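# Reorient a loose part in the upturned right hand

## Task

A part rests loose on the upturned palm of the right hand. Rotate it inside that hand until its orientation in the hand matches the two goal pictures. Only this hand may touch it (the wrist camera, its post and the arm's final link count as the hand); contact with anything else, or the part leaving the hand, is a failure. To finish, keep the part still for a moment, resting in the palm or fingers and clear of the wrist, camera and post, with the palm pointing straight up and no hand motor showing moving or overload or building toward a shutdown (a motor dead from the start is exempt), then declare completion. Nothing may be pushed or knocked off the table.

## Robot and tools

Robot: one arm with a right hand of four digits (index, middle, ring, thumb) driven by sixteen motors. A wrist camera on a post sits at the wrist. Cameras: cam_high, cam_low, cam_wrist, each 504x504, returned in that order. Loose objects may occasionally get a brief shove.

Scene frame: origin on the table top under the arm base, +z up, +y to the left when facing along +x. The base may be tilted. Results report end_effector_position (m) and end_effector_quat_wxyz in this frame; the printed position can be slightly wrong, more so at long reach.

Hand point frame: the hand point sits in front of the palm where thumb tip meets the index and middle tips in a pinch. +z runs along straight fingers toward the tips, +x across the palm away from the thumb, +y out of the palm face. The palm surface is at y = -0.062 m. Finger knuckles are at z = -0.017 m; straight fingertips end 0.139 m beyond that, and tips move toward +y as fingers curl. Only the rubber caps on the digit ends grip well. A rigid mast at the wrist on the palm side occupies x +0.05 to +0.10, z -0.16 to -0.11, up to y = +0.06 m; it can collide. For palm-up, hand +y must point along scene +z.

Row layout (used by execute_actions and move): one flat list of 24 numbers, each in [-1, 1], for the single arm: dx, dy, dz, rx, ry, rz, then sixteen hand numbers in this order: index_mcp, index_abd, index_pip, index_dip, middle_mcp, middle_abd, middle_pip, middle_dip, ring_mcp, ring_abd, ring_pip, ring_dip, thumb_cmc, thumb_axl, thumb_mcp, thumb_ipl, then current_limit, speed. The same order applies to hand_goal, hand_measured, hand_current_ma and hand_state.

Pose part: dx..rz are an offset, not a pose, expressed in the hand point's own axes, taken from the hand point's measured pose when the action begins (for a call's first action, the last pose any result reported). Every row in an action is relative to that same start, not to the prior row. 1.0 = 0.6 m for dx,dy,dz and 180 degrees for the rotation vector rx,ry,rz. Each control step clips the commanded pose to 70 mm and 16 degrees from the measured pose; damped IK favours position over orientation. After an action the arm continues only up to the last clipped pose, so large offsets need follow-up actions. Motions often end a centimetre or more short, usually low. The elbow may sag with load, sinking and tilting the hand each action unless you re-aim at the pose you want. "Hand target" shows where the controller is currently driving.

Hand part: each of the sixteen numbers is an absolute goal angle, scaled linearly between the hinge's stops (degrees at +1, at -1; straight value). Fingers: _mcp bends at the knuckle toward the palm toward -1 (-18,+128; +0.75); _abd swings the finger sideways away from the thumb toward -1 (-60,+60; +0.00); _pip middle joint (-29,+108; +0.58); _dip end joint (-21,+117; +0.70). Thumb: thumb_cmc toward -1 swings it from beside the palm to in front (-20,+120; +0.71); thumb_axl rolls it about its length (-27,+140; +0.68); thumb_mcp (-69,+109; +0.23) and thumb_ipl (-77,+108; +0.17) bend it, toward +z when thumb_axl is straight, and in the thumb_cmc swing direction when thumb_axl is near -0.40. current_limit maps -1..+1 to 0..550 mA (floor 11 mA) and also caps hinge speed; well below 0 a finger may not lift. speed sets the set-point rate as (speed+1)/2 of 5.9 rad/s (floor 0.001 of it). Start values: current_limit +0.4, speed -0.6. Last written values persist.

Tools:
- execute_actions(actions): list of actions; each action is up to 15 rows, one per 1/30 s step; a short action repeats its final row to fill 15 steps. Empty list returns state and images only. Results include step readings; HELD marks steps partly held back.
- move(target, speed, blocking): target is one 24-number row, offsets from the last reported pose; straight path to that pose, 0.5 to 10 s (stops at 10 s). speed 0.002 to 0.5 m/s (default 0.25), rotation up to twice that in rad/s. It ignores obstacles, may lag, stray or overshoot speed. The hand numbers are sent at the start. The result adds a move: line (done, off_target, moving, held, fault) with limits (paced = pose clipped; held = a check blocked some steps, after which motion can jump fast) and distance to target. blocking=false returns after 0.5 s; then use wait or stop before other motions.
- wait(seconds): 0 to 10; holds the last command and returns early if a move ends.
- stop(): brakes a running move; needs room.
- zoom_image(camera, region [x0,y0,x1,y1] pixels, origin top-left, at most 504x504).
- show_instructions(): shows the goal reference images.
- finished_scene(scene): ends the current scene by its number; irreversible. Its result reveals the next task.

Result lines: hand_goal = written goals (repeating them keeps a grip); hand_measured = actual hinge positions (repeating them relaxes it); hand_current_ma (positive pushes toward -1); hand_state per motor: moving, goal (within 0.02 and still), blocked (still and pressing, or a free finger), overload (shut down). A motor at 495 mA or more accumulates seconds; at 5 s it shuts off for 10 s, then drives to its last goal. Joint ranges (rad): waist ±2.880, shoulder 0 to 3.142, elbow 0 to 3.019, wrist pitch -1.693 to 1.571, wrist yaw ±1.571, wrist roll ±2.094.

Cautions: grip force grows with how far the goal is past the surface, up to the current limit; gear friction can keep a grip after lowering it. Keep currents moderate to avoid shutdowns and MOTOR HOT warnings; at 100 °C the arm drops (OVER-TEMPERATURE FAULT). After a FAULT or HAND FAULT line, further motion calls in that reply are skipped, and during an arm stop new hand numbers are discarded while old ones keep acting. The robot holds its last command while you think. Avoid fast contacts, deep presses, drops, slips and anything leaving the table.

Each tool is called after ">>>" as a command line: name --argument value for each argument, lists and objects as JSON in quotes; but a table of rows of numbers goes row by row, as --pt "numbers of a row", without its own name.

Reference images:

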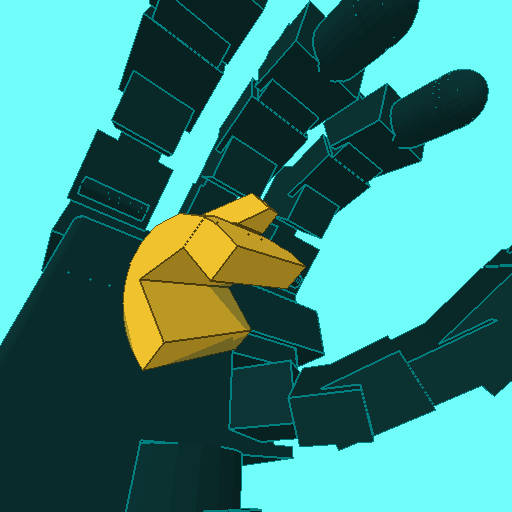

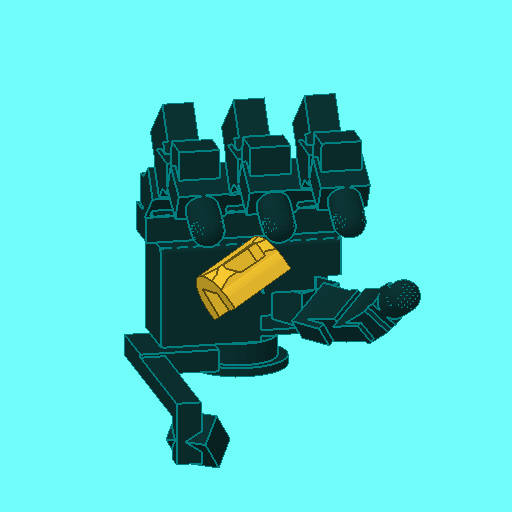

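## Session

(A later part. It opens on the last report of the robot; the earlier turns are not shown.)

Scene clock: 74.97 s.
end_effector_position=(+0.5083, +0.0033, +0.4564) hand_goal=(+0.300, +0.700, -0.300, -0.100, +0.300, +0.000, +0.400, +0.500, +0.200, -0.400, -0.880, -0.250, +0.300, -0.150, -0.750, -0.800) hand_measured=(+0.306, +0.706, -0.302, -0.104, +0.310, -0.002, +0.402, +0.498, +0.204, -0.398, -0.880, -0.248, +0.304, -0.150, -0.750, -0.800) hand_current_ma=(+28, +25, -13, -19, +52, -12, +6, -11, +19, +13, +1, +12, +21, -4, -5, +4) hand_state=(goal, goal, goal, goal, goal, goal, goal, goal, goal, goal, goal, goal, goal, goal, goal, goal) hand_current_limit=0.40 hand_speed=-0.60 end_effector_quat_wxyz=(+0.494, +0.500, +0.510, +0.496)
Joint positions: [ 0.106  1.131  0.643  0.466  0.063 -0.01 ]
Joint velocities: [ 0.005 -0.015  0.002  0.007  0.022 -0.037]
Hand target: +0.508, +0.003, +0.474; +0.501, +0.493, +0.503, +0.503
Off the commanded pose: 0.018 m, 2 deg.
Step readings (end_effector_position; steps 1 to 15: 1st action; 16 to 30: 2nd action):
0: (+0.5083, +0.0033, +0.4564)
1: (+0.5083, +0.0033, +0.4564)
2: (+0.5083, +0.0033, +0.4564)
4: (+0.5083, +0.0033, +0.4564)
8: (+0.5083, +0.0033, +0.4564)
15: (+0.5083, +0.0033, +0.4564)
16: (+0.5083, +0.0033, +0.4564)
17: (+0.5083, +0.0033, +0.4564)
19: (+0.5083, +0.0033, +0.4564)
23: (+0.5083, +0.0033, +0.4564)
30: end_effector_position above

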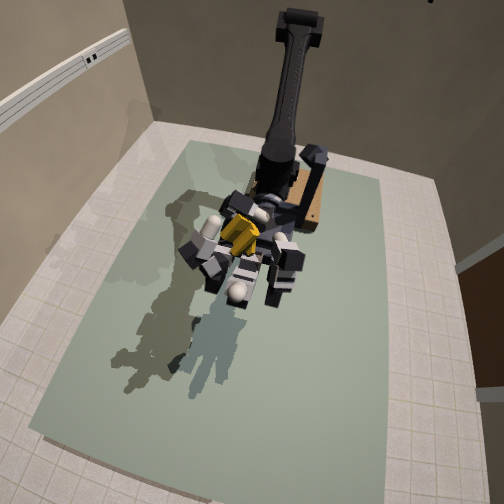

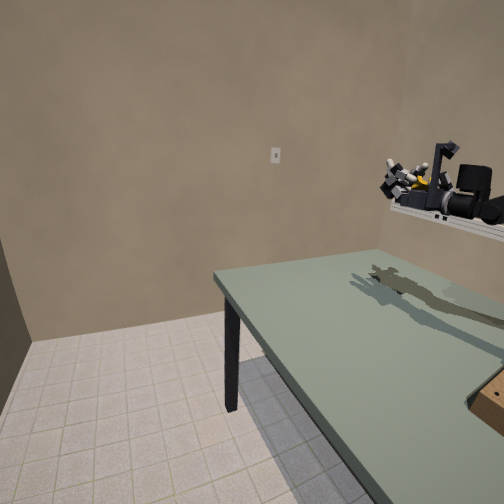

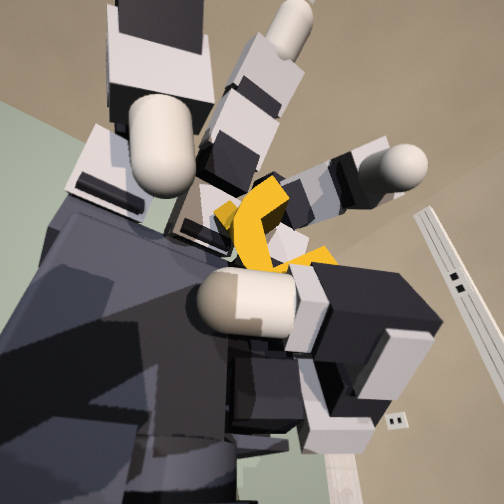

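>>> execute_actions --actions '[[[0,0.03,0,-0.009,0,-0.06,0,0.7,-0.1,0.1,0.5,0,0.4,0.5,0.2,-0.1,-0.88,-0.25,0.2,-0.15,0,-0.2,0.4,-0.5]],[[0,0.03,0,-0.009,0,0,-0.45,0.7,-0.1,0.1,0.5,0,0.4,0.5,0.2,-0.1,-0.88,-0.25,0.2,-0.15,0.1,0,0.4,-0.6]],[[0,0.03,0,-0.009,0,0,-0.45,0.7,-0.1,0.1,0.5,0,0.4,0.5,0.2,-0.1,-0.88,-0.25,0.2,-0.15,0.1,0,0.4,-0.6]]]'

>>> zoom_image --camera "cam_high" --region '[180,150,350,320]'

Scene clock: 81.23 s.
end_effector_position=(+0.5089, +0.0031, +0.4589) hand_goal=(-0.450, +0.700, -0.100, +0.100, +0.500, +0.000, +0.400, +0.500, +0.200, -0.100, -0.880, -0.250, +0.200, -0.150, +0.100, +0.000) hand_measured=(-0.448, +0.704, -0.100, +0.102, +0.510, -0.002, +0.402, +0.498, +0.204, -0.104, -0.880, -0.248, +0.206, -0.152, +0.100, -0.002) hand_current_ma=(+12, +19, +4, +11, +58, -8, +6, -11, +21, -13, +1, +12, +31, -11, +2, -11) hand_state=(goal, goal, goal, goal, goal, goal, goal, goal, goal, goal, goal, goal, goal, goal, goal, goal) hand_current_limit=0.40 hand_speed=-0.60 end_effector_quat_wxyz=(+0.534, +0.453, +0.553, +0.451)
Joint positions: [ 0.058  1.131  0.643  0.466  0.012 -0.186]
Joint velocities: [-0.005 -0.015  0.007 -0.002 -0.022 -0.037]
Hand target: +0.509, +0.006, +0.476; +0.541, +0.445, +0.546, +0.459
Off the commanded pose: 0.018 m, 2 deg.
Step readings (end_effector_position; steps 1 to 15: 1st action; 16 to 30: 2nd action; 31 to 45: 3rd action):
0: (+0.5083, +0.0033, +0.4564)
1: (+0.5085, +0.0056, +0.4568)
2: (+0.5088, +0.0079, +0.4574)
4: (+0.5089, +0.0066, +0.4581)
8: (+0.5089, +0.0006, +0.4586)
15: (+0.5089, +0.0029, +0.4588)
16: (+0.5089, +0.0029, +0.4589)
17: (+0.5089, +0.0029, +0.4589)
19: (+0.5089, +0.0031, +0.4589)
23: (+0.5089, +0.0031, +0.4589)
30: (+0.5089, +0.0031, +0.4589)
31: (+0.5089, +0.0031, +0.4589)
32: (+0.5089, +0.0031, +0.4589)
34: (+0.5089, +0.0031, +0.4589)
38: (+0.5089, +0.0031, +0.4589)
45: end_effector_position above

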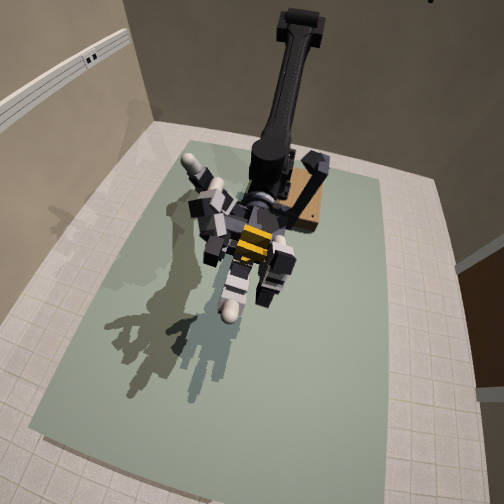

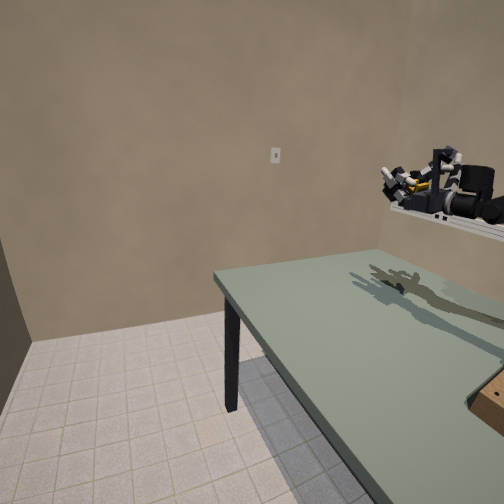

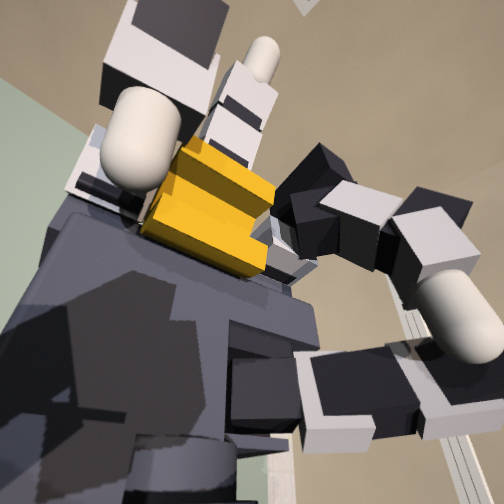

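Region (180, 150, 350, 320) of cam_high's 504x504 image, scaled by 2.965, with more detail than that image has.

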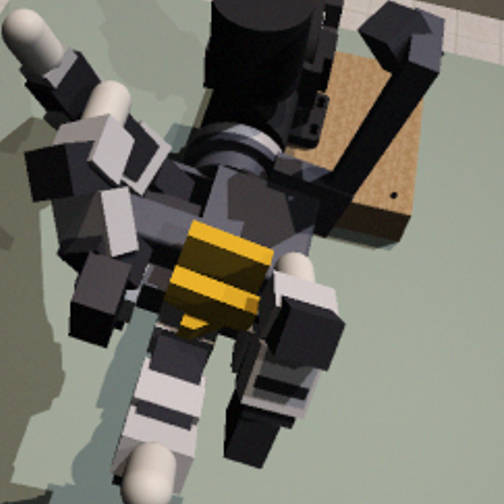

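>>> execute_actions --actions '[[[0,0.03,0,-0.009,0,0.03,0.2,0.7,0.2,0.3,0.5,0,0.4,0.5,0.2,-0.1,-0.88,-0.25,0.2,0.05,-0.1,-0.3,0.4,-0.3]],[[0,0.03,0,-0.009,0,0.03,0.2,0.7,0.2,0.3,0.5,0,0.4,0.5,0.2,-0.1,-0.88,-0.25,0.1,0.05,-0.6,-0.7,0.4,-0.4]],[[0,0.03,0,-0.009,0,0,0.2,0.7,0.2,0.3,0.5,0,0.4,0.5,0.2,-0.1,-0.88,-0.25,0.1,0.05,-0.72,-0.7,0.4,-0.6]]]'

>>> zoom_image --camera "cam_high" --region '[180,150,350,320]'

Scene clock: 84.70 s.
end_effector_position=(+0.5082, +0.0062, +0.4567) hand_goal=(+0.200, +0.700, +0.200, +0.300, +0.500, +0.000, +0.400, +0.500, +0.200, -0.100, -0.880, -0.250, +0.100, +0.050, -0.720, -0.700) hand_measured=(+0.206, +0.700, +0.200, +0.298, +0.510, -0.002, +0.402, +0.498, +0.204, -0.104, -0.874, -0.248, +0.120, +0.044, -0.606, -0.684) hand_current_ma=(+33, -2, -4, -14, +58, -8, +6, -11, +21, -13, +30, +12, +102, -33, +385, +117) hand_state=(goal, goal, goal, goal, goal, goal, goal, goal, goal, goal, goal, goal, goal, goal, blocked, goal) hand_current_limit=0.40 hand_speed=-0.60 end_effector_quat_wxyz=(+0.496, +0.496, +0.514, +0.493)
Joint positions: [ 0.109  1.131  0.643  0.466  0.062 -0.022]
Joint velocities: [-0.005 -0.005 -0.022  0.012 -0.051  0.081]
Hand target: +0.508, +0.006, +0.475; +0.503, +0.489, +0.507, +0.501
Off the commanded pose: 0.018 m, 2 deg.
Step readings (end_effector_position; steps 1 to 15: 1st action; 16 to 30: 2nd action; 31 to 45: 3rd action):
0: (+0.5089, +0.0031, +0.4589)
1: (+0.5089, +0.0018, +0.4588)
2: (+0.5088, +0.0008, +0.4587)
4: (+0.5088, +0.0024, +0.4584)
8: (+0.5087, +0.0067, +0.4582)
15: (+0.5087, +0.0056, +0.4580)
16: (+0.5086, +0.0042, +0.4579)
17: (+0.5084, +0.0029, +0.4576)
19: (+0.5083, +0.0038, +0.4573)
23: (+0.5083, +0.0072, +0.4569)
30: (+0.5082, +0.0062, +0.4567)
31: (+0.5082, +0.0062, +0.4567)
32: (+0.5082, +0.0062, +0.4567)
34: (+0.5082, +0.0062, +0.4567)
38: (+0.5082, +0.0062, +0.4567)
45: end_effector_position above

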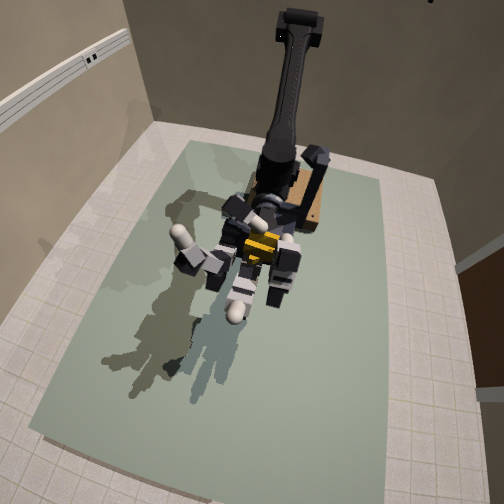

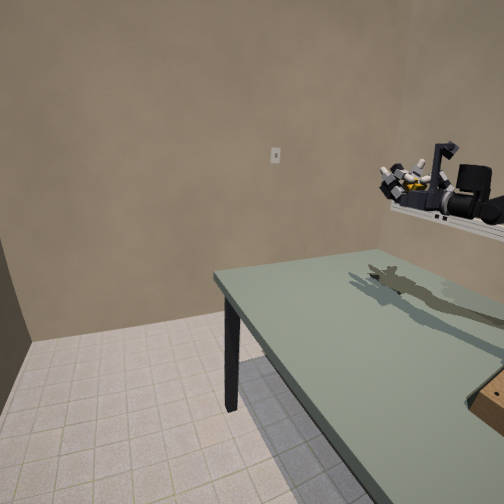

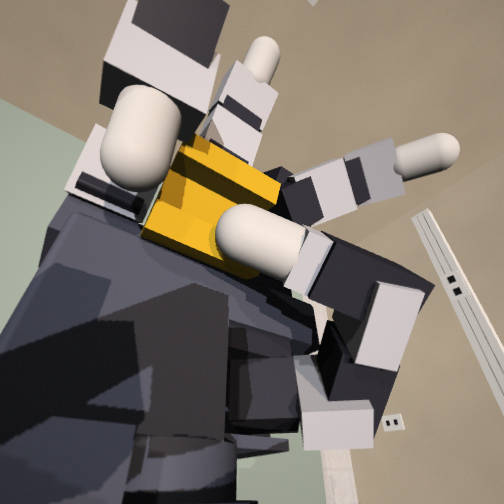

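Region (180, 150, 350, 320) of cam_high's 504x504 image, scaled by 2.965, with more detail than that image has.

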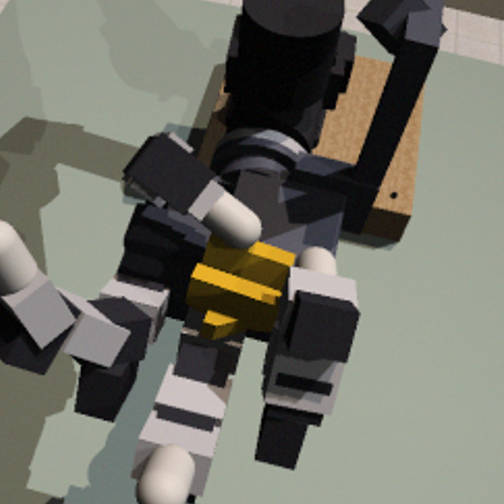

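On the leg. Lift middle; free the ring.

>>> execute_actions --actions '[[[0,0.03,0,-0.009,0,0,0.2,0.7,0.2,0.3,0.2,0,0.4,0.5,0.2,-0.1,-0.2,0.3,0.1,0.02,-0.75,-0.7,0.4,-0.5]],[[0,0.03,0,-0.009,0,0,0.2,0.7,0.2,0.3,-0.1,0,0.4,0.5,0.2,0,0.3,0.5,0.1,0,-0.8,-0.7,0.4,-0.6]],[[0,0.03,0,-0.009,0,0,0.2,0.7,0.2,0.3,-0.3,0,0.4,0.5,0.1,0,0.3,0.5,0.1,0,-0.8,-0.7,0.4,-0.6]]]'

>>> zoom_image --camera "cam_low" --region '[370,130,480,240]'

Scene clock: 87.37 s.
end_effector_position=(+0.5082, +0.0062, +0.4567) hand_goal=(+0.200, +0.700, +0.200, +0.300, -0.300, +0.000, +0.400, +0.500, +0.100, +0.000, +0.300, +0.500, +0.100, +0.000, -0.800, -0.700) hand_measured=(+0.206, +0.700, +0.200, +0.298, -0.282, -0.002, +0.402, +0.498, +0.124, -0.004, +0.298, +0.498, +0.112, +0.004, -0.768, -0.694) hand_current_ma=(+33, -2, -4, -14, +99, -8, +6, -11, +124, -16, -6, -14, +65, +27, +215, +44) hand_state=(goal, goal, goal, goal, goal, goal, goal, goal, blocked, goal, goal, goal, goal, goal, blocked, goal) hand_current_limit=0.40 hand_speed=-0.60 end_effector_quat_wxyz=(+0.496, +0.496, +0.514, +0.493)
Joint positions: [ 0.109  1.131  0.643  0.466  0.062 -0.022]
Joint velocities: [ 0.005  0.015  0.002 -0.002 -0.051 -0.037]
Hand target: +0.508, +0.006, +0.475; +0.503, +0.489, +0.507, +0.501
Off the commanded pose: 0.018 m, 2 deg.
Step readings (end_effector_position; steps 1 to 15: 1st action; 16 to 30: 2nd action; 31 to 45: 3rd action):
0: (+0.5082, +0.0062, +0.4567)
1: (+0.5082, +0.0062, +0.4567)
2: (+0.5082, +0.0062, +0.4567)
4: (+0.5082, +0.0062, +0.4567)
8: (+0.5082, +0.0062, +0.4567)
15: (+0.5082, +0.0062, +0.4567)
16: (+0.5082, +0.0062, +0.4567)
17: (+0.5082, +0.0062, +0.4567)
19: (+0.5082, +0.0062, +0.4567)
23: (+0.5082, +0.0062, +0.4567)
30: (+0.5082, +0.0062, +0.4567)
31: (+0.5082, +0.0062, +0.4567)
32: (+0.5082, +0.0062, +0.4567)
34: (+0.5082, +0.0062, +0.4567)
38: (+0.5082, +0.0062, +0.4567)
45: end_effector_position above

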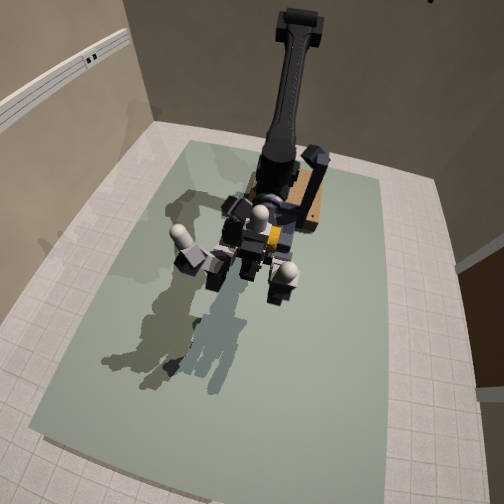

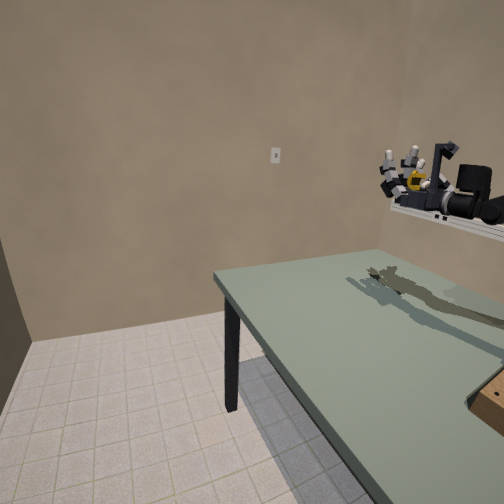

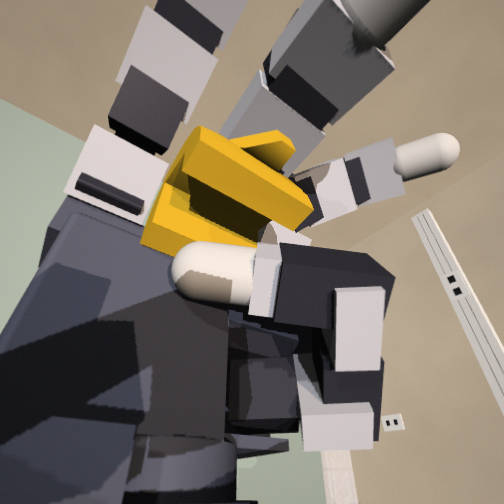

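Region (370, 130, 480, 240) of cam_low's 504x504 image, scaled by 4.582, with more detail than that image has.

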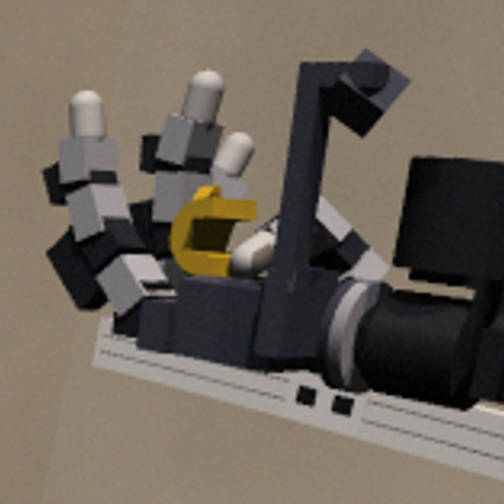

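>>> execute_actions --actions '[[[0,0.03,0,-0.009,0,0,0.2,0.7,0.2,0.3,-0.3,0,0.4,0.5,0.9,-0.3,-0.4,-0.1,0.1,0,-0.8,-0.7,0.4,-0.1]],[[0,0.03,0,-0.009,0,0,0.2,0.7,0.2,0.3,-0.3,0,0.4,0.5,0.9,-0.5,-0.9,-0.6,0.1,0,-0.8,-0.7,0.4,-0.2]],[[0,0.03,0,-0.009,0,0,0.2,0.7,0.2,0.3,-0.3,0,0.4,0.5,0.8,-0.75,-0.9,-0.5,0.2,0,-0.84,-0.8,0.4,-0.6]],[[0,0.03,0,-0.009,0,0,0.2,0.7,0.2,0.3,-0.3,0,0.4,0.5,0.55,-0.75,-0.9,-0.5,0.3,0,-0.9,-0.9,0.4,-0.7]]]'

>>> zoom_image --camera "cam_high" --region '[180,150,350,320]'

Scene clock: 91.60 s.
end_effector_position=(+0.5082, +0.0062, +0.4567) hand_goal=(+0.200, +0.700, +0.200, +0.300, -0.300, +0.000, +0.400, +0.500, +0.550, -0.750, -0.900, -0.500, +0.300, +0.000, -0.900, -0.900) hand_measured=(+0.206, +0.700, +0.200, +0.298, -0.286, -0.002, +0.402, +0.498, +0.572, -0.746, -0.898, -0.504, +0.318, -0.002, -0.822, -0.782) hand_current_ma=(+33, -2, -4, -14, +72, -8, +6, -11, +120, +13, +12, -22, +90, -18, +385, +385) hand_state=(goal, goal, goal, goal, goal, goal, goal, goal, moving, goal, goal, goal, goal, goal, blocked, blocked) hand_current_limit=0.40 hand_speed=-0.70 end_effector_quat_wxyz=(+0.496, +0.496, +0.514, +0.493)
Joint positions: [ 0.109  1.131  0.643  0.466  0.062 -0.022]
Joint velocities: [-0.005 -0.005 -0.007 -0.002 -0.051 -0.022]
Hand target: +0.508, +0.006, +0.475; +0.503, +0.489, +0.507, +0.501
Off the commanded pose: 0.018 m, 2 deg.
Step readings (end_effector_position; steps 1 to 15: 1st action; 16 to 30: 2nd action; 31 to 45: 3rd action; 46 to 60: 4th action):
0: (+0.5082, +0.0062, +0.4567)
1: (+0.5082, +0.0062, +0.4567)
2: (+0.5082, +0.0062, +0.4567)
4: (+0.5082, +0.0062, +0.4567)
8: (+0.5082, +0.0062, +0.4567)
15: (+0.5082, +0.0062, +0.4567)
16: (+0.5082, +0.0062, +0.4567)
17: (+0.5082, +0.0062, +0.4567)
19: (+0.5082, +0.0062, +0.4567)
23: (+0.5082, +0.0062, +0.4567)
30: (+0.5082, +0.0062, +0.4567)
31: (+0.5082, +0.0062, +0.4567)
32: (+0.5082, +0.0062, +0.4567)
34: (+0.5082, +0.0062, +0.4567)
38: (+0.5082, +0.0062, +0.4567)
45: (+0.5082, +0.0062, +0.4567)
46: (+0.5082, +0.0062, +0.4567)
47: (+0.5082, +0.0062, +0.4567)
49: (+0.5082, +0.0062, +0.4567)
53: (+0.5082, +0.0062, +0.4567)
60: end_effector_position above

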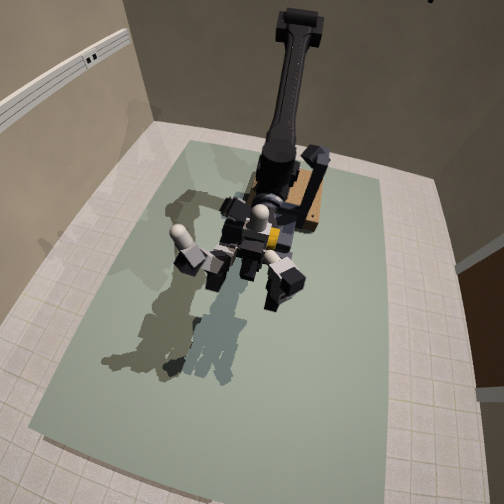

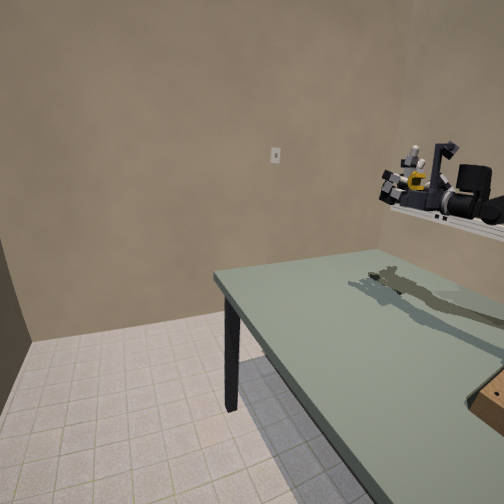

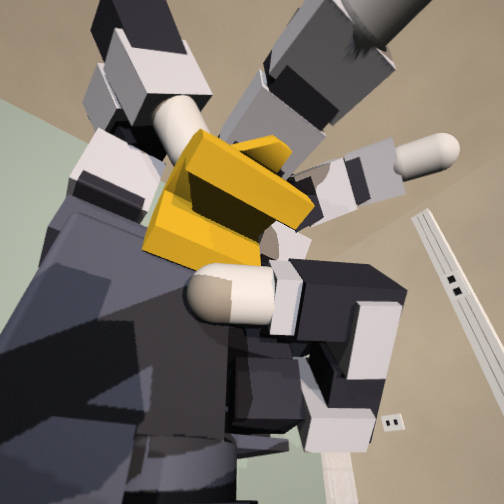

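Region (180, 150, 350, 320) of cam_high's 504x504 image, scaled by 2.965, with more detail than that image has.

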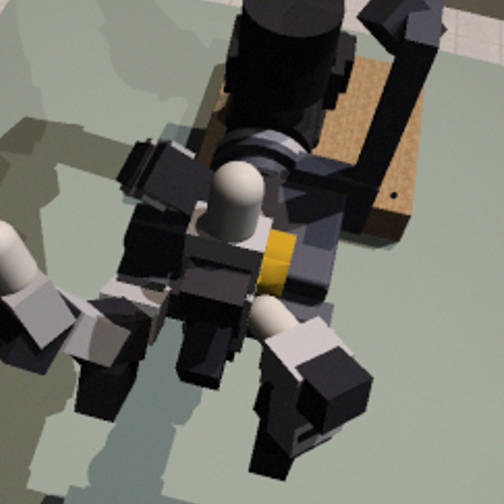

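>>> execute_actions --actions '[[[0,0.03,0,-0.009,0,0,0.2,0.7,0.2,0.3,-0.25,0,0.4,0.5,0.4,-0.7,-0.9,-0.5,0.35,0.05,-0.82,-0.78,0.4,-0.8]],[[0,0.03,0,-0.009,0,0,0.2,0.7,0.2,0.3,-0.15,0,0.4,0.5,0.22,-0.7,-0.9,-0.45,0.35,0.05,-0.82,-0.78,0.4,-0.8]]]'

>>> zoom_image --camera "cam_high" --region '[180,150,350,320]'

Scene clock: 93.77 s.
end_effector_position=(+0.5082, +0.0062, +0.4567) hand_goal=(+0.200, +0.700, +0.200, +0.300, -0.150, +0.000, +0.400, +0.500, +0.220, -0.700, -0.900, -0.450, +0.350, +0.050, -0.820, -0.780) hand_measured=(+0.206, +0.700, +0.200, +0.298, -0.146, -0.002, +0.402, +0.498, +0.416, -0.704, -0.872, -0.448, +0.358, +0.034, -0.822, -0.784) hand_current_ma=(+33, -2, -4, -14, +20, -8, +6, -11, +384, -22, +143, +14, +40, -104, -16, -23) hand_state=(goal, goal, goal, goal, goal, goal, goal, goal, blocked, goal, blocked, goal, goal, goal, goal, goal) hand_current_limit=0.40 hand_speed=-0.80 end_effector_quat_wxyz=(+0.496, +0.496, +0.514, +0.493)
Joint positions: [ 0.109  1.131  0.643  0.466  0.062 -0.022]
Joint velocities: [-0.005 -0.015 -0.012 -0.012  0.007  0.007]
Hand target: +0.508, +0.006, +0.475; +0.503, +0.489, +0.507, +0.501
Off the commanded pose: 0.018 m, 2 deg.
Step readings (end_effector_position; steps 1 to 15: 1st action; 16 to 30: 2nd action):
0: (+0.5082, +0.0062, +0.4567)
1: (+0.5082, +0.0062, +0.4567)
2: (+0.5082, +0.0062, +0.4567)
4: (+0.5082, +0.0062, +0.4567)
8: (+0.5082, +0.0062, +0.4567)
15: (+0.5082, +0.0062, +0.4567)
16: (+0.5082, +0.0062, +0.4567)
17: (+0.5082, +0.0062, +0.4567)
19: (+0.5082, +0.0062, +0.4567)
23: (+0.5082, +0.0062, +0.4567)
30: end_effector_position above

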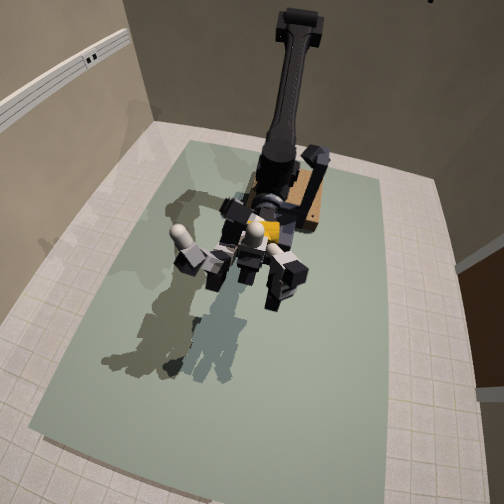

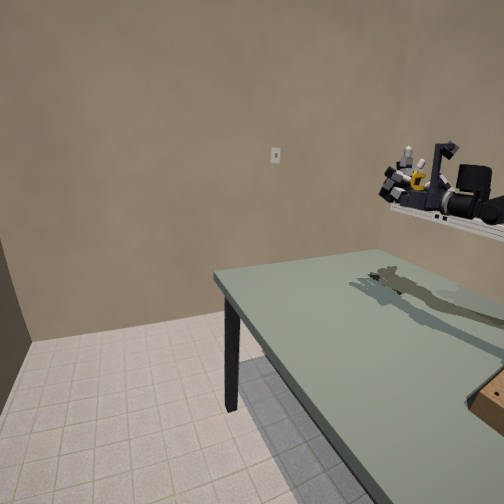

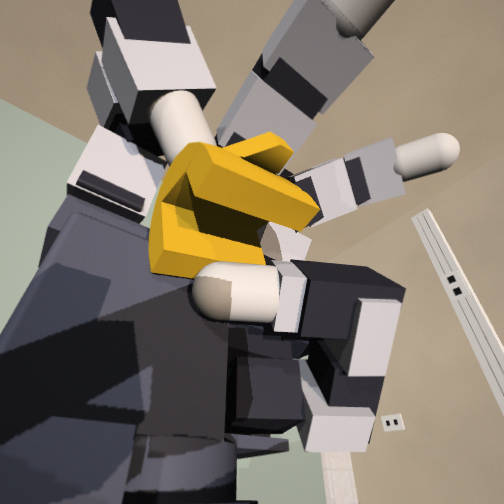

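Region (180, 150, 350, 320) of cam_high's 504x504 image, scaled by 2.965, with more detail than that image has.

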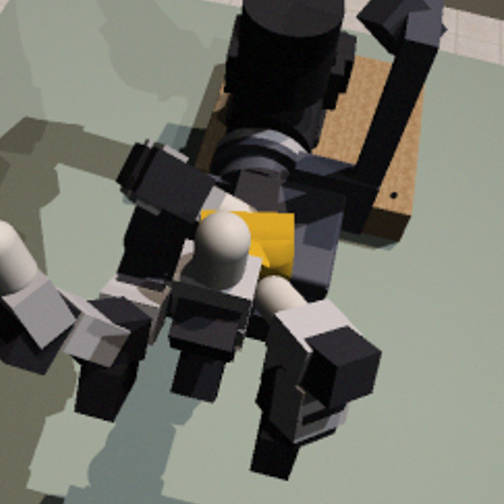

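About 15°. Back the middle off.

>>> execute_actions --actions '[[[0,0.03,0,-0.009,0,0,0.2,0.7,0.2,0.3,0.05,0,0.4,0.5,0.27,-0.65,-0.9,-0.45,0.42,0.03,-0.83,-0.8,0.4,-0.8]],[[0,0.03,0,-0.009,0,0,0.2,0.7,0.2,0.3,0.25,0,0.4,0.5,0.22,-0.62,-0.9,-0.45,0.45,0.03,-0.83,-0.8,0.4,-0.8]]]'

>>> zoom_image --camera "cam_high" --region '[180,150,350,320]'

>>> zoom_image --camera "cam_low" --region '[370,130,480,240]'

Scene clock: 96.33 s.
end_effector_position=(+0.5082, +0.0062, +0.4567) hand_goal=(+0.200, +0.700, +0.200, +0.300, +0.250, +0.000, +0.400, +0.500, +0.220, -0.620, -0.900, -0.450, +0.450, +0.030, -0.830, -0.800) hand_measured=(+0.206, +0.700, +0.200, +0.298, +0.254, -0.002, +0.402, +0.498, +0.342, -0.626, -0.868, -0.444, +0.452, +0.026, -0.838, -0.816) hand_current_ma=(+33, -2, -4, -14, +53, -8, +6, -11, +385, -30, +163, +35, +13, -19, -58, -111) hand_state=(goal, goal, goal, goal, moving, goal, goal, goal, blocked, goal, blocked, goal, goal, goal, goal, goal) hand_current_limit=0.40 hand_speed=-0.80 end_effector_quat_wxyz=(+0.496, +0.496, +0.514, +0.493)
Joint positions: [ 0.109  1.131  0.643  0.466  0.062 -0.022]
Joint velocities: [-0.005 -0.015 -0.012  0.007  0.022  0.007]
Hand target: +0.508, +0.006, +0.475; +0.503, +0.489, +0.507, +0.501
Off the commanded pose: 0.018 m, 2 deg.
Step readings (end_effector_position; steps 1 to 15: 1st action; 16 to 30: 2nd action):
0: (+0.5082, +0.0062, +0.4567)
1: (+0.5082, +0.0062, +0.4567)
2: (+0.5082, +0.0062, +0.4567)
4: (+0.5082, +0.0062, +0.4567)
8: (+0.5082, +0.0062, +0.4567)
15: (+0.5082, +0.0062, +0.4567)
16: (+0.5082, +0.0062, +0.4567)
17: (+0.5082, +0.0062, +0.4567)
19: (+0.5082, +0.0062, +0.4567)
23: (+0.5082, +0.0062, +0.4567)
30: end_effector_position above

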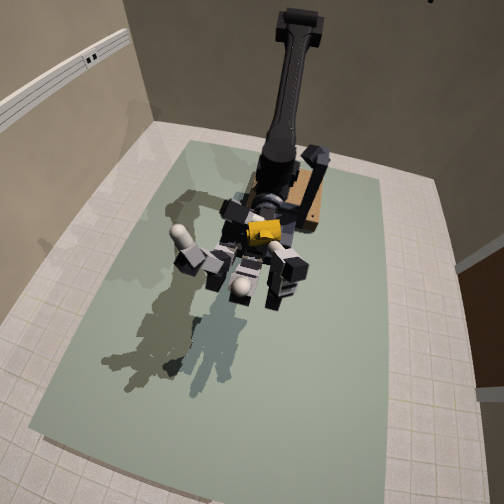

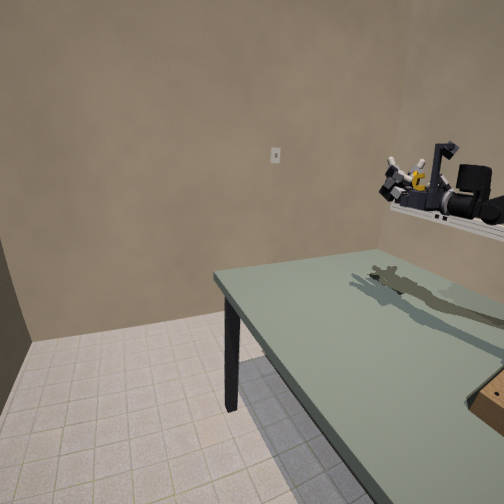

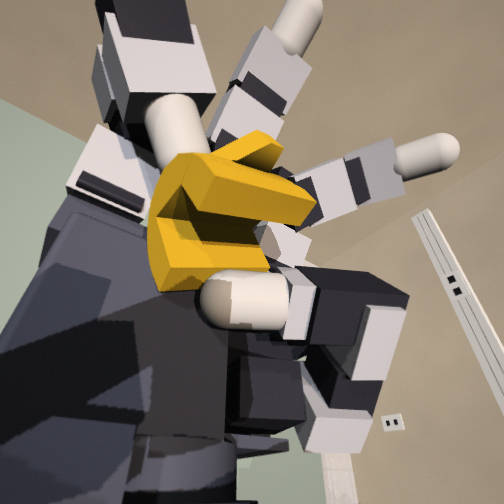

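Region (180, 150, 350, 320) of cam_high's 504x504 image, scaled by 2.965, with more detail than that image has.

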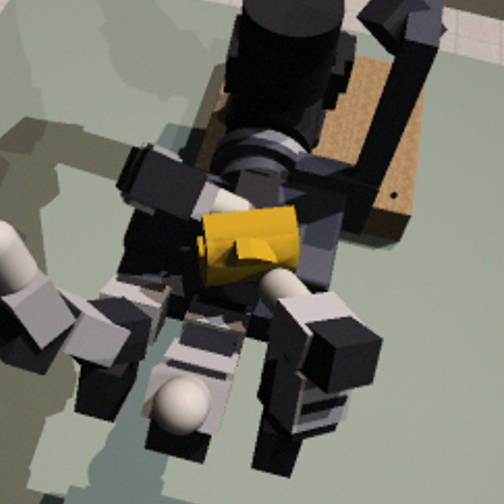

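Region (370, 130, 480, 240) of cam_low's 504x504 image, scaled by 4.582, with more detail than that image has.

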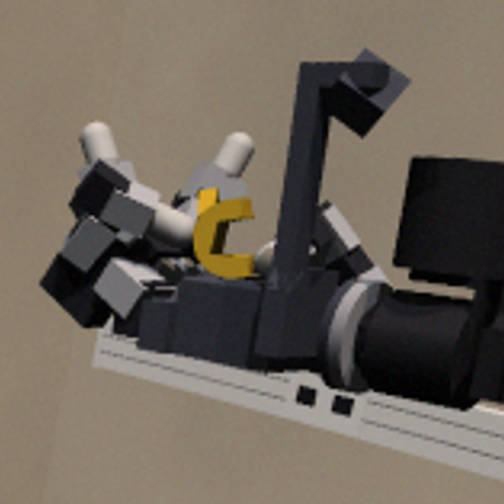

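>>> execute_actions --actions '[[[0,0.03,0,-0.009,0,0,0,0.1,0,0.1,0.5,0,0.4,0.5,0.15,-0.55,-0.9,-0.45,0.55,0.05,-0.85,-0.82,0.4,-0.7]],[[0,0.03,0,-0.009,0,0,-0.1,-0.25,-0.3,0,0.5,0,0.4,0.5,0.12,-0.5,-0.9,-0.45,0.62,0.07,-0.87,-0.84,0.4,-0.7]],[[0,0.03,0,-0.009,0,0,-0.1,-0.25,-0.3,0,0.5,0,0.4,0.5,0.12,-0.5,-0.9,-0.45,0.62,0.07,-0.87,-0.84,0.4,-0.7]]]'

>>> zoom_image --camera "cam_high" --region '[180,150,350,320]'

Scene clock: 102.80 s.
end_effector_position=(+0.5082, +0.0062, +0.4567) hand_goal=(-0.100, -0.250, -0.300, +0.000, +0.500, +0.000, +0.400, +0.500, +0.120, -0.500, -0.900, -0.450, +0.620, +0.070, -0.870, -0.840) hand_measured=(-0.090, -0.248, -0.298, +0.002, +0.510, -0.002, +0.402, +0.498, +0.208, -0.504, -0.872, -0.444, +0.578, +0.034, -0.866, -0.850) hand_current_ma=(+59, +10, +6, +11, +55, -8, +6, -11, +385, -20, +142, +30, -217, -226, +30, -79) hand_state=(goal, goal, goal, goal, goal, goal, goal, goal, blocked, goal, blocked, goal, blocked, blocked, goal, goal) hand_current_limit=0.40 hand_speed=-0.70 end_effector_quat_wxyz=(+0.496, +0.496, +0.514, +0.493)
Joint positions: [ 0.109  1.131  0.643  0.466  0.062 -0.022]
Joint velocities: [-0.024  0.005 -0.017  0.002 -0.022 -0.081]
Hand target: +0.508, +0.006, +0.475; +0.503, +0.489, +0.507, +0.501
Off the commanded pose: 0.018 m, 2 deg.
Step readings (end_effector_position; steps 1 to 15: 1st action; 16 to 30: 2nd action; 31 to 45: 3rd action):
0: (+0.5082, +0.0062, +0.4567)
1: (+0.5082, +0.0062, +0.4567)
2: (+0.5082, +0.0062, +0.4567)
4: (+0.5082, +0.0062, +0.4567)
8: (+0.5082, +0.0062, +0.4567)
15: (+0.5082, +0.0062, +0.4567)
16: (+0.5082, +0.0062, +0.4567)
17: (+0.5082, +0.0062, +0.4567)
19: (+0.5082, +0.0062, +0.4567)
23: (+0.5082, +0.0062, +0.4567)
30: (+0.5082, +0.0062, +0.4567)
31: (+0.5082, +0.0062, +0.4567)
32: (+0.5082, +0.0062, +0.4567)
34: (+0.5082, +0.0062, +0.4567)
38: (+0.5082, +0.0062, +0.4567)
45: end_effector_position above

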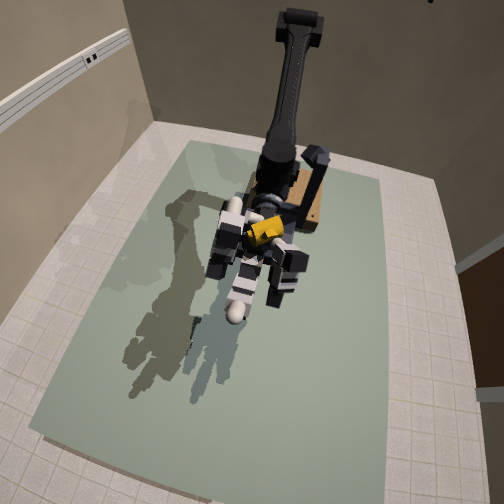

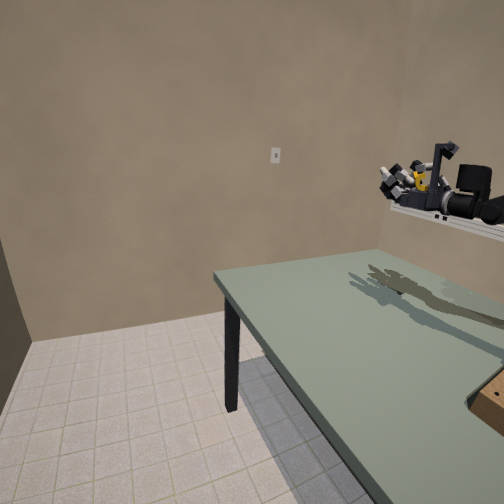

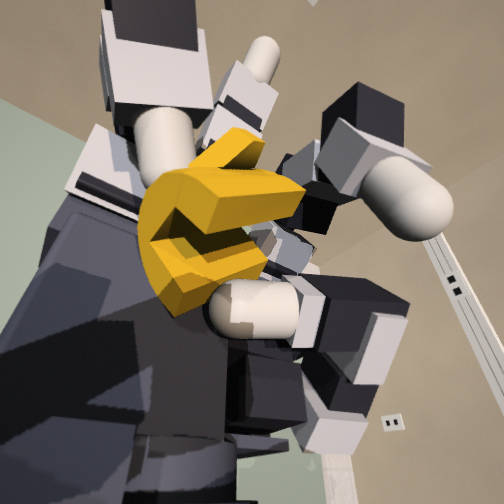

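Region (180, 150, 350, 320) of cam_high's 504x504 image, scaled by 2.965, with more detail than that image has.

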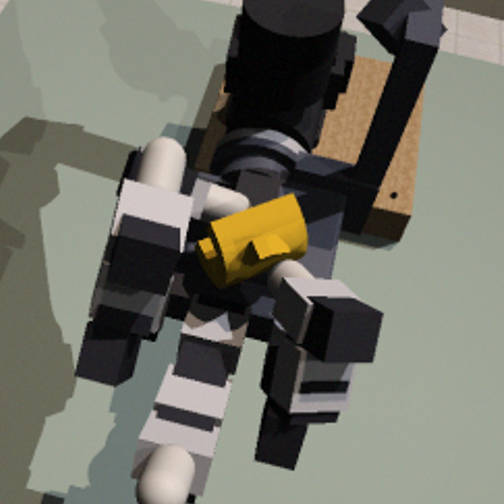

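>>> execute_actions --actions '[[[0,0.03,0,-0.009,0,0,0.2,0.3,0,0.2,0.1,0.1,-0.2,0.2,0.14,-0.5,-0.9,-0.45,0.56,0.07,-0.88,-0.86,0.4,-0.4]],[[0,0.03,0,-0.009,0,0,0.2,0.3,0,0.2,0.05,0.1,-0.5,-0.1,0.12,-0.55,-0.85,-0.38,0.52,0.08,-0.9,-0.86,0.4,-0.6]],[[0,0.03,0,-0.009,0,0,0.2,0.3,0,0.2,0,0.1,-0.55,-0.2,0.12,-0.6,-0.82,-0.33,0.52,0.08,-0.9,-0.86,0.4,-0.7]]]'

>>> zoom_image --camera "cam_low" --region '[370,130,480,240]'

Scene clock: 106.27 s.
end_effector_position=(+0.5082, +0.0062, +0.4567) hand_goal=(+0.200, +0.300, +0.000, +0.200, +0.000, +0.100, -0.550, -0.200, +0.120, -0.600, -0.820, -0.330, +0.520, +0.080, -0.900, -0.860) hand_measured=(+0.206, +0.298, -0.002, +0.198, +0.054, +0.106, -0.446, -0.128, +0.142, -0.532, -0.846, -0.390, +0.556, +0.036, -0.868, -0.860) hand_current_ma=(+35, -10, -10, -16, +290, +23, +385, +383, +117, +298, -132, -302, +188, -276, +214, +3) hand_state=(goal, goal, goal, goal, blocked, goal, blocked, moving, blocked, blocked, blocked, blocked, blocked, blocked, blocked, goal) hand_current_limit=0.40 hand_speed=-0.70 end_effector_quat_wxyz=(+0.496, +0.496, +0.514, +0.493)
Joint positions: [ 0.109  1.131  0.643  0.466  0.062 -0.022]
Joint velocities: [ 0.005  0.005 -0.007 -0.012 -0.037 -0.022]
Hand target: +0.508, +0.006, +0.475; +0.503, +0.489, +0.507, +0.501
Off the commanded pose: 0.018 m, 2 deg.
Step readings (end_effector_position; steps 1 to 15: 1st action; 16 to 30: 2nd action; 31 to 45: 3rd action):
0: (+0.5082, +0.0062, +0.4567)
1: (+0.5082, +0.0062, +0.4567)
2: (+0.5082, +0.0062, +0.4567)
4: (+0.5082, +0.0062, +0.4567)
8: (+0.5082, +0.0062, +0.4567)
15: (+0.5082, +0.0062, +0.4567)
16: (+0.5082, +0.0062, +0.4567)
17: (+0.5082, +0.0062, +0.4567)
19: (+0.5082, +0.0062, +0.4567)
23: (+0.5082, +0.0062, +0.4567)
30: (+0.5082, +0.0062, +0.4567)
31: (+0.5082, +0.0062, +0.4567)
32: (+0.5082, +0.0062, +0.4567)
34: (+0.5082, +0.0062, +0.4567)
38: (+0.5082, +0.0062, +0.4567)
45: end_effector_position above

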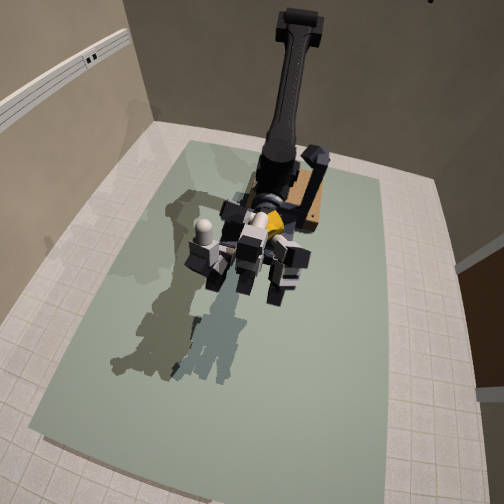

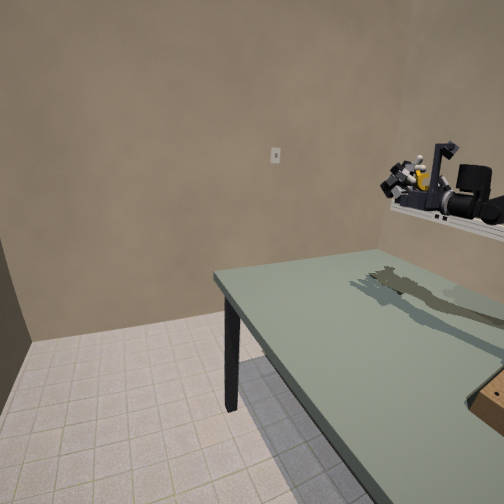

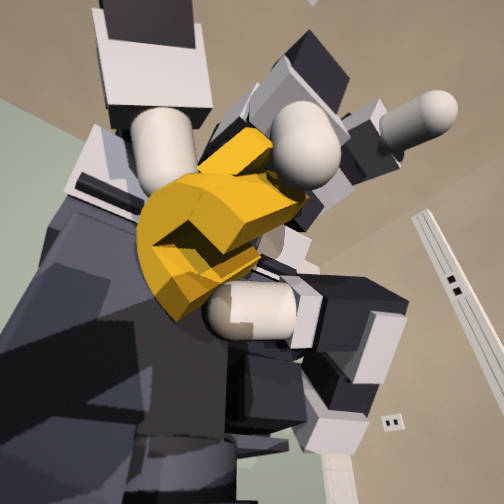

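Region (370, 130, 480, 240) of cam_low's 504x504 image, scaled by 4.582, with more detail than that image has.

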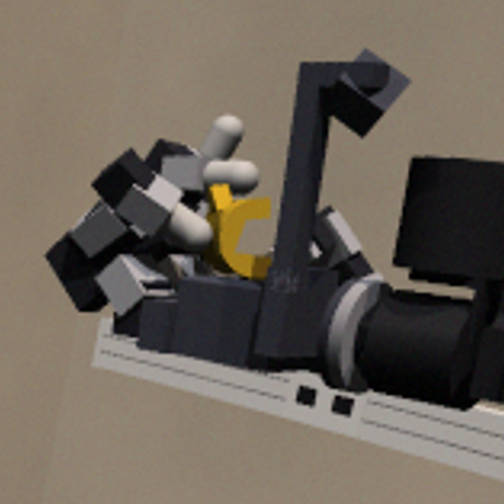

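>>> execute_actions --actions '[[[0,0.03,0,-0.009,0,0,0.2,0.5,0,0.2,-0.05,0.2,-0.45,-0.15,0.22,-0.65,-0.82,-0.33,0.45,0.03,-0.86,-0.82,0.4,-0.8]],[[0,0.03,0,-0.009,0,0,0.2,0.5,0,0.2,-0.15,0.25,-0.4,-0.12,0.28,-0.7,-0.8,-0.3,0.4,0,-0.85,-0.8,0.4,-0.8]]]'

Scene clock: 108.37 s.
end_effector_position=(+0.5082, +0.0062, +0.4567) hand_goal=(+0.200, +0.500, +0.000, +0.200, -0.150, +0.250, -0.400, -0.120, +0.280, -0.700, -0.800, -0.300, +0.400, +0.000, -0.850, -0.800) hand_measured=(+0.206, +0.498, -0.002, +0.198, -0.104, +0.248, -0.388, -0.116, +0.284, -0.698, -0.806, -0.304, +0.420, +0.000, -0.850, -0.804) hand_current_ma=(+35, -8, -10, -16, +248, -7, +66, +23, +22, +12, -32, -22, +103, -2, +4, -30) hand_state=(goal, goal, goal, goal, blocked, goal, goal, goal, goal, goal, goal, goal, blocked, goal, goal, goal) hand_current_limit=0.40 hand_speed=-0.80 end_effector_quat_wxyz=(+0.496, +0.496, +0.514, +0.493)
Joint positions: [ 0.109  1.131  0.643  0.466  0.062 -0.022]
Joint velocities: [ 0.005 -0.015  0.007 -0.017 -0.007  0.022]
Hand target: +0.508, +0.006, +0.475; +0.503, +0.489, +0.507, +0.501
Off the commanded pose: 0.018 m, 2 deg.
Step readings (end_effector_position; steps 1 to 15: 1st action; 16 to 30: 2nd action):
0: (+0.5082, +0.0062, +0.4567)
1: (+0.5082, +0.0062, +0.4567)
2: (+0.5082, +0.0062, +0.4567)
4: (+0.5082, +0.0062, +0.4567)
8: (+0.5082, +0.0062, +0.4567)
15: (+0.5082, +0.0062, +0.4567)
16: (+0.5082, +0.0062, +0.4567)
17: (+0.5082, +0.0062, +0.4567)
19: (+0.5082, +0.0062, +0.4567)
23: (+0.5082, +0.0062, +0.4567)
30: end_effector_position above

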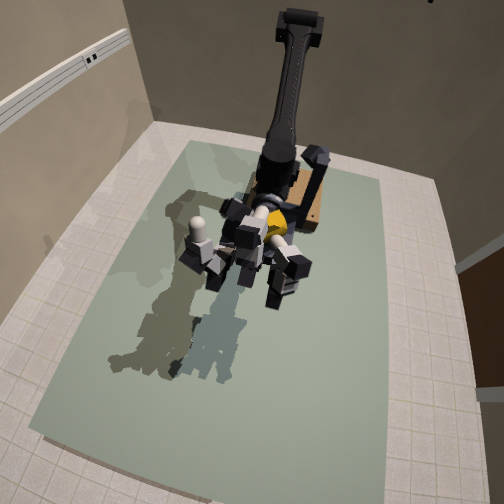

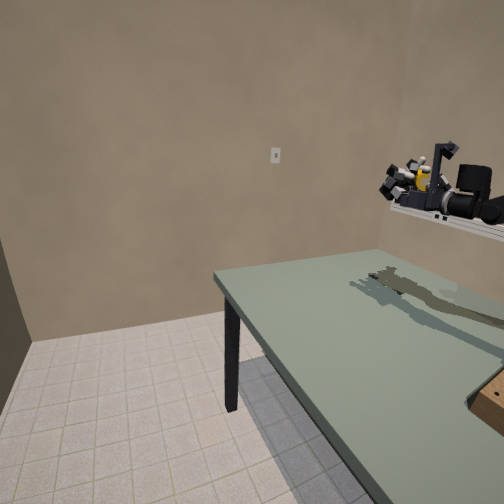

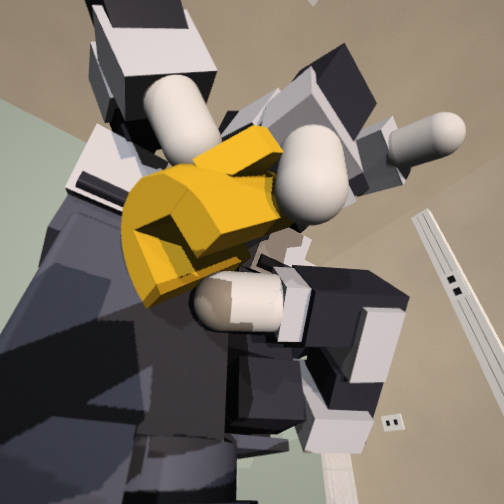

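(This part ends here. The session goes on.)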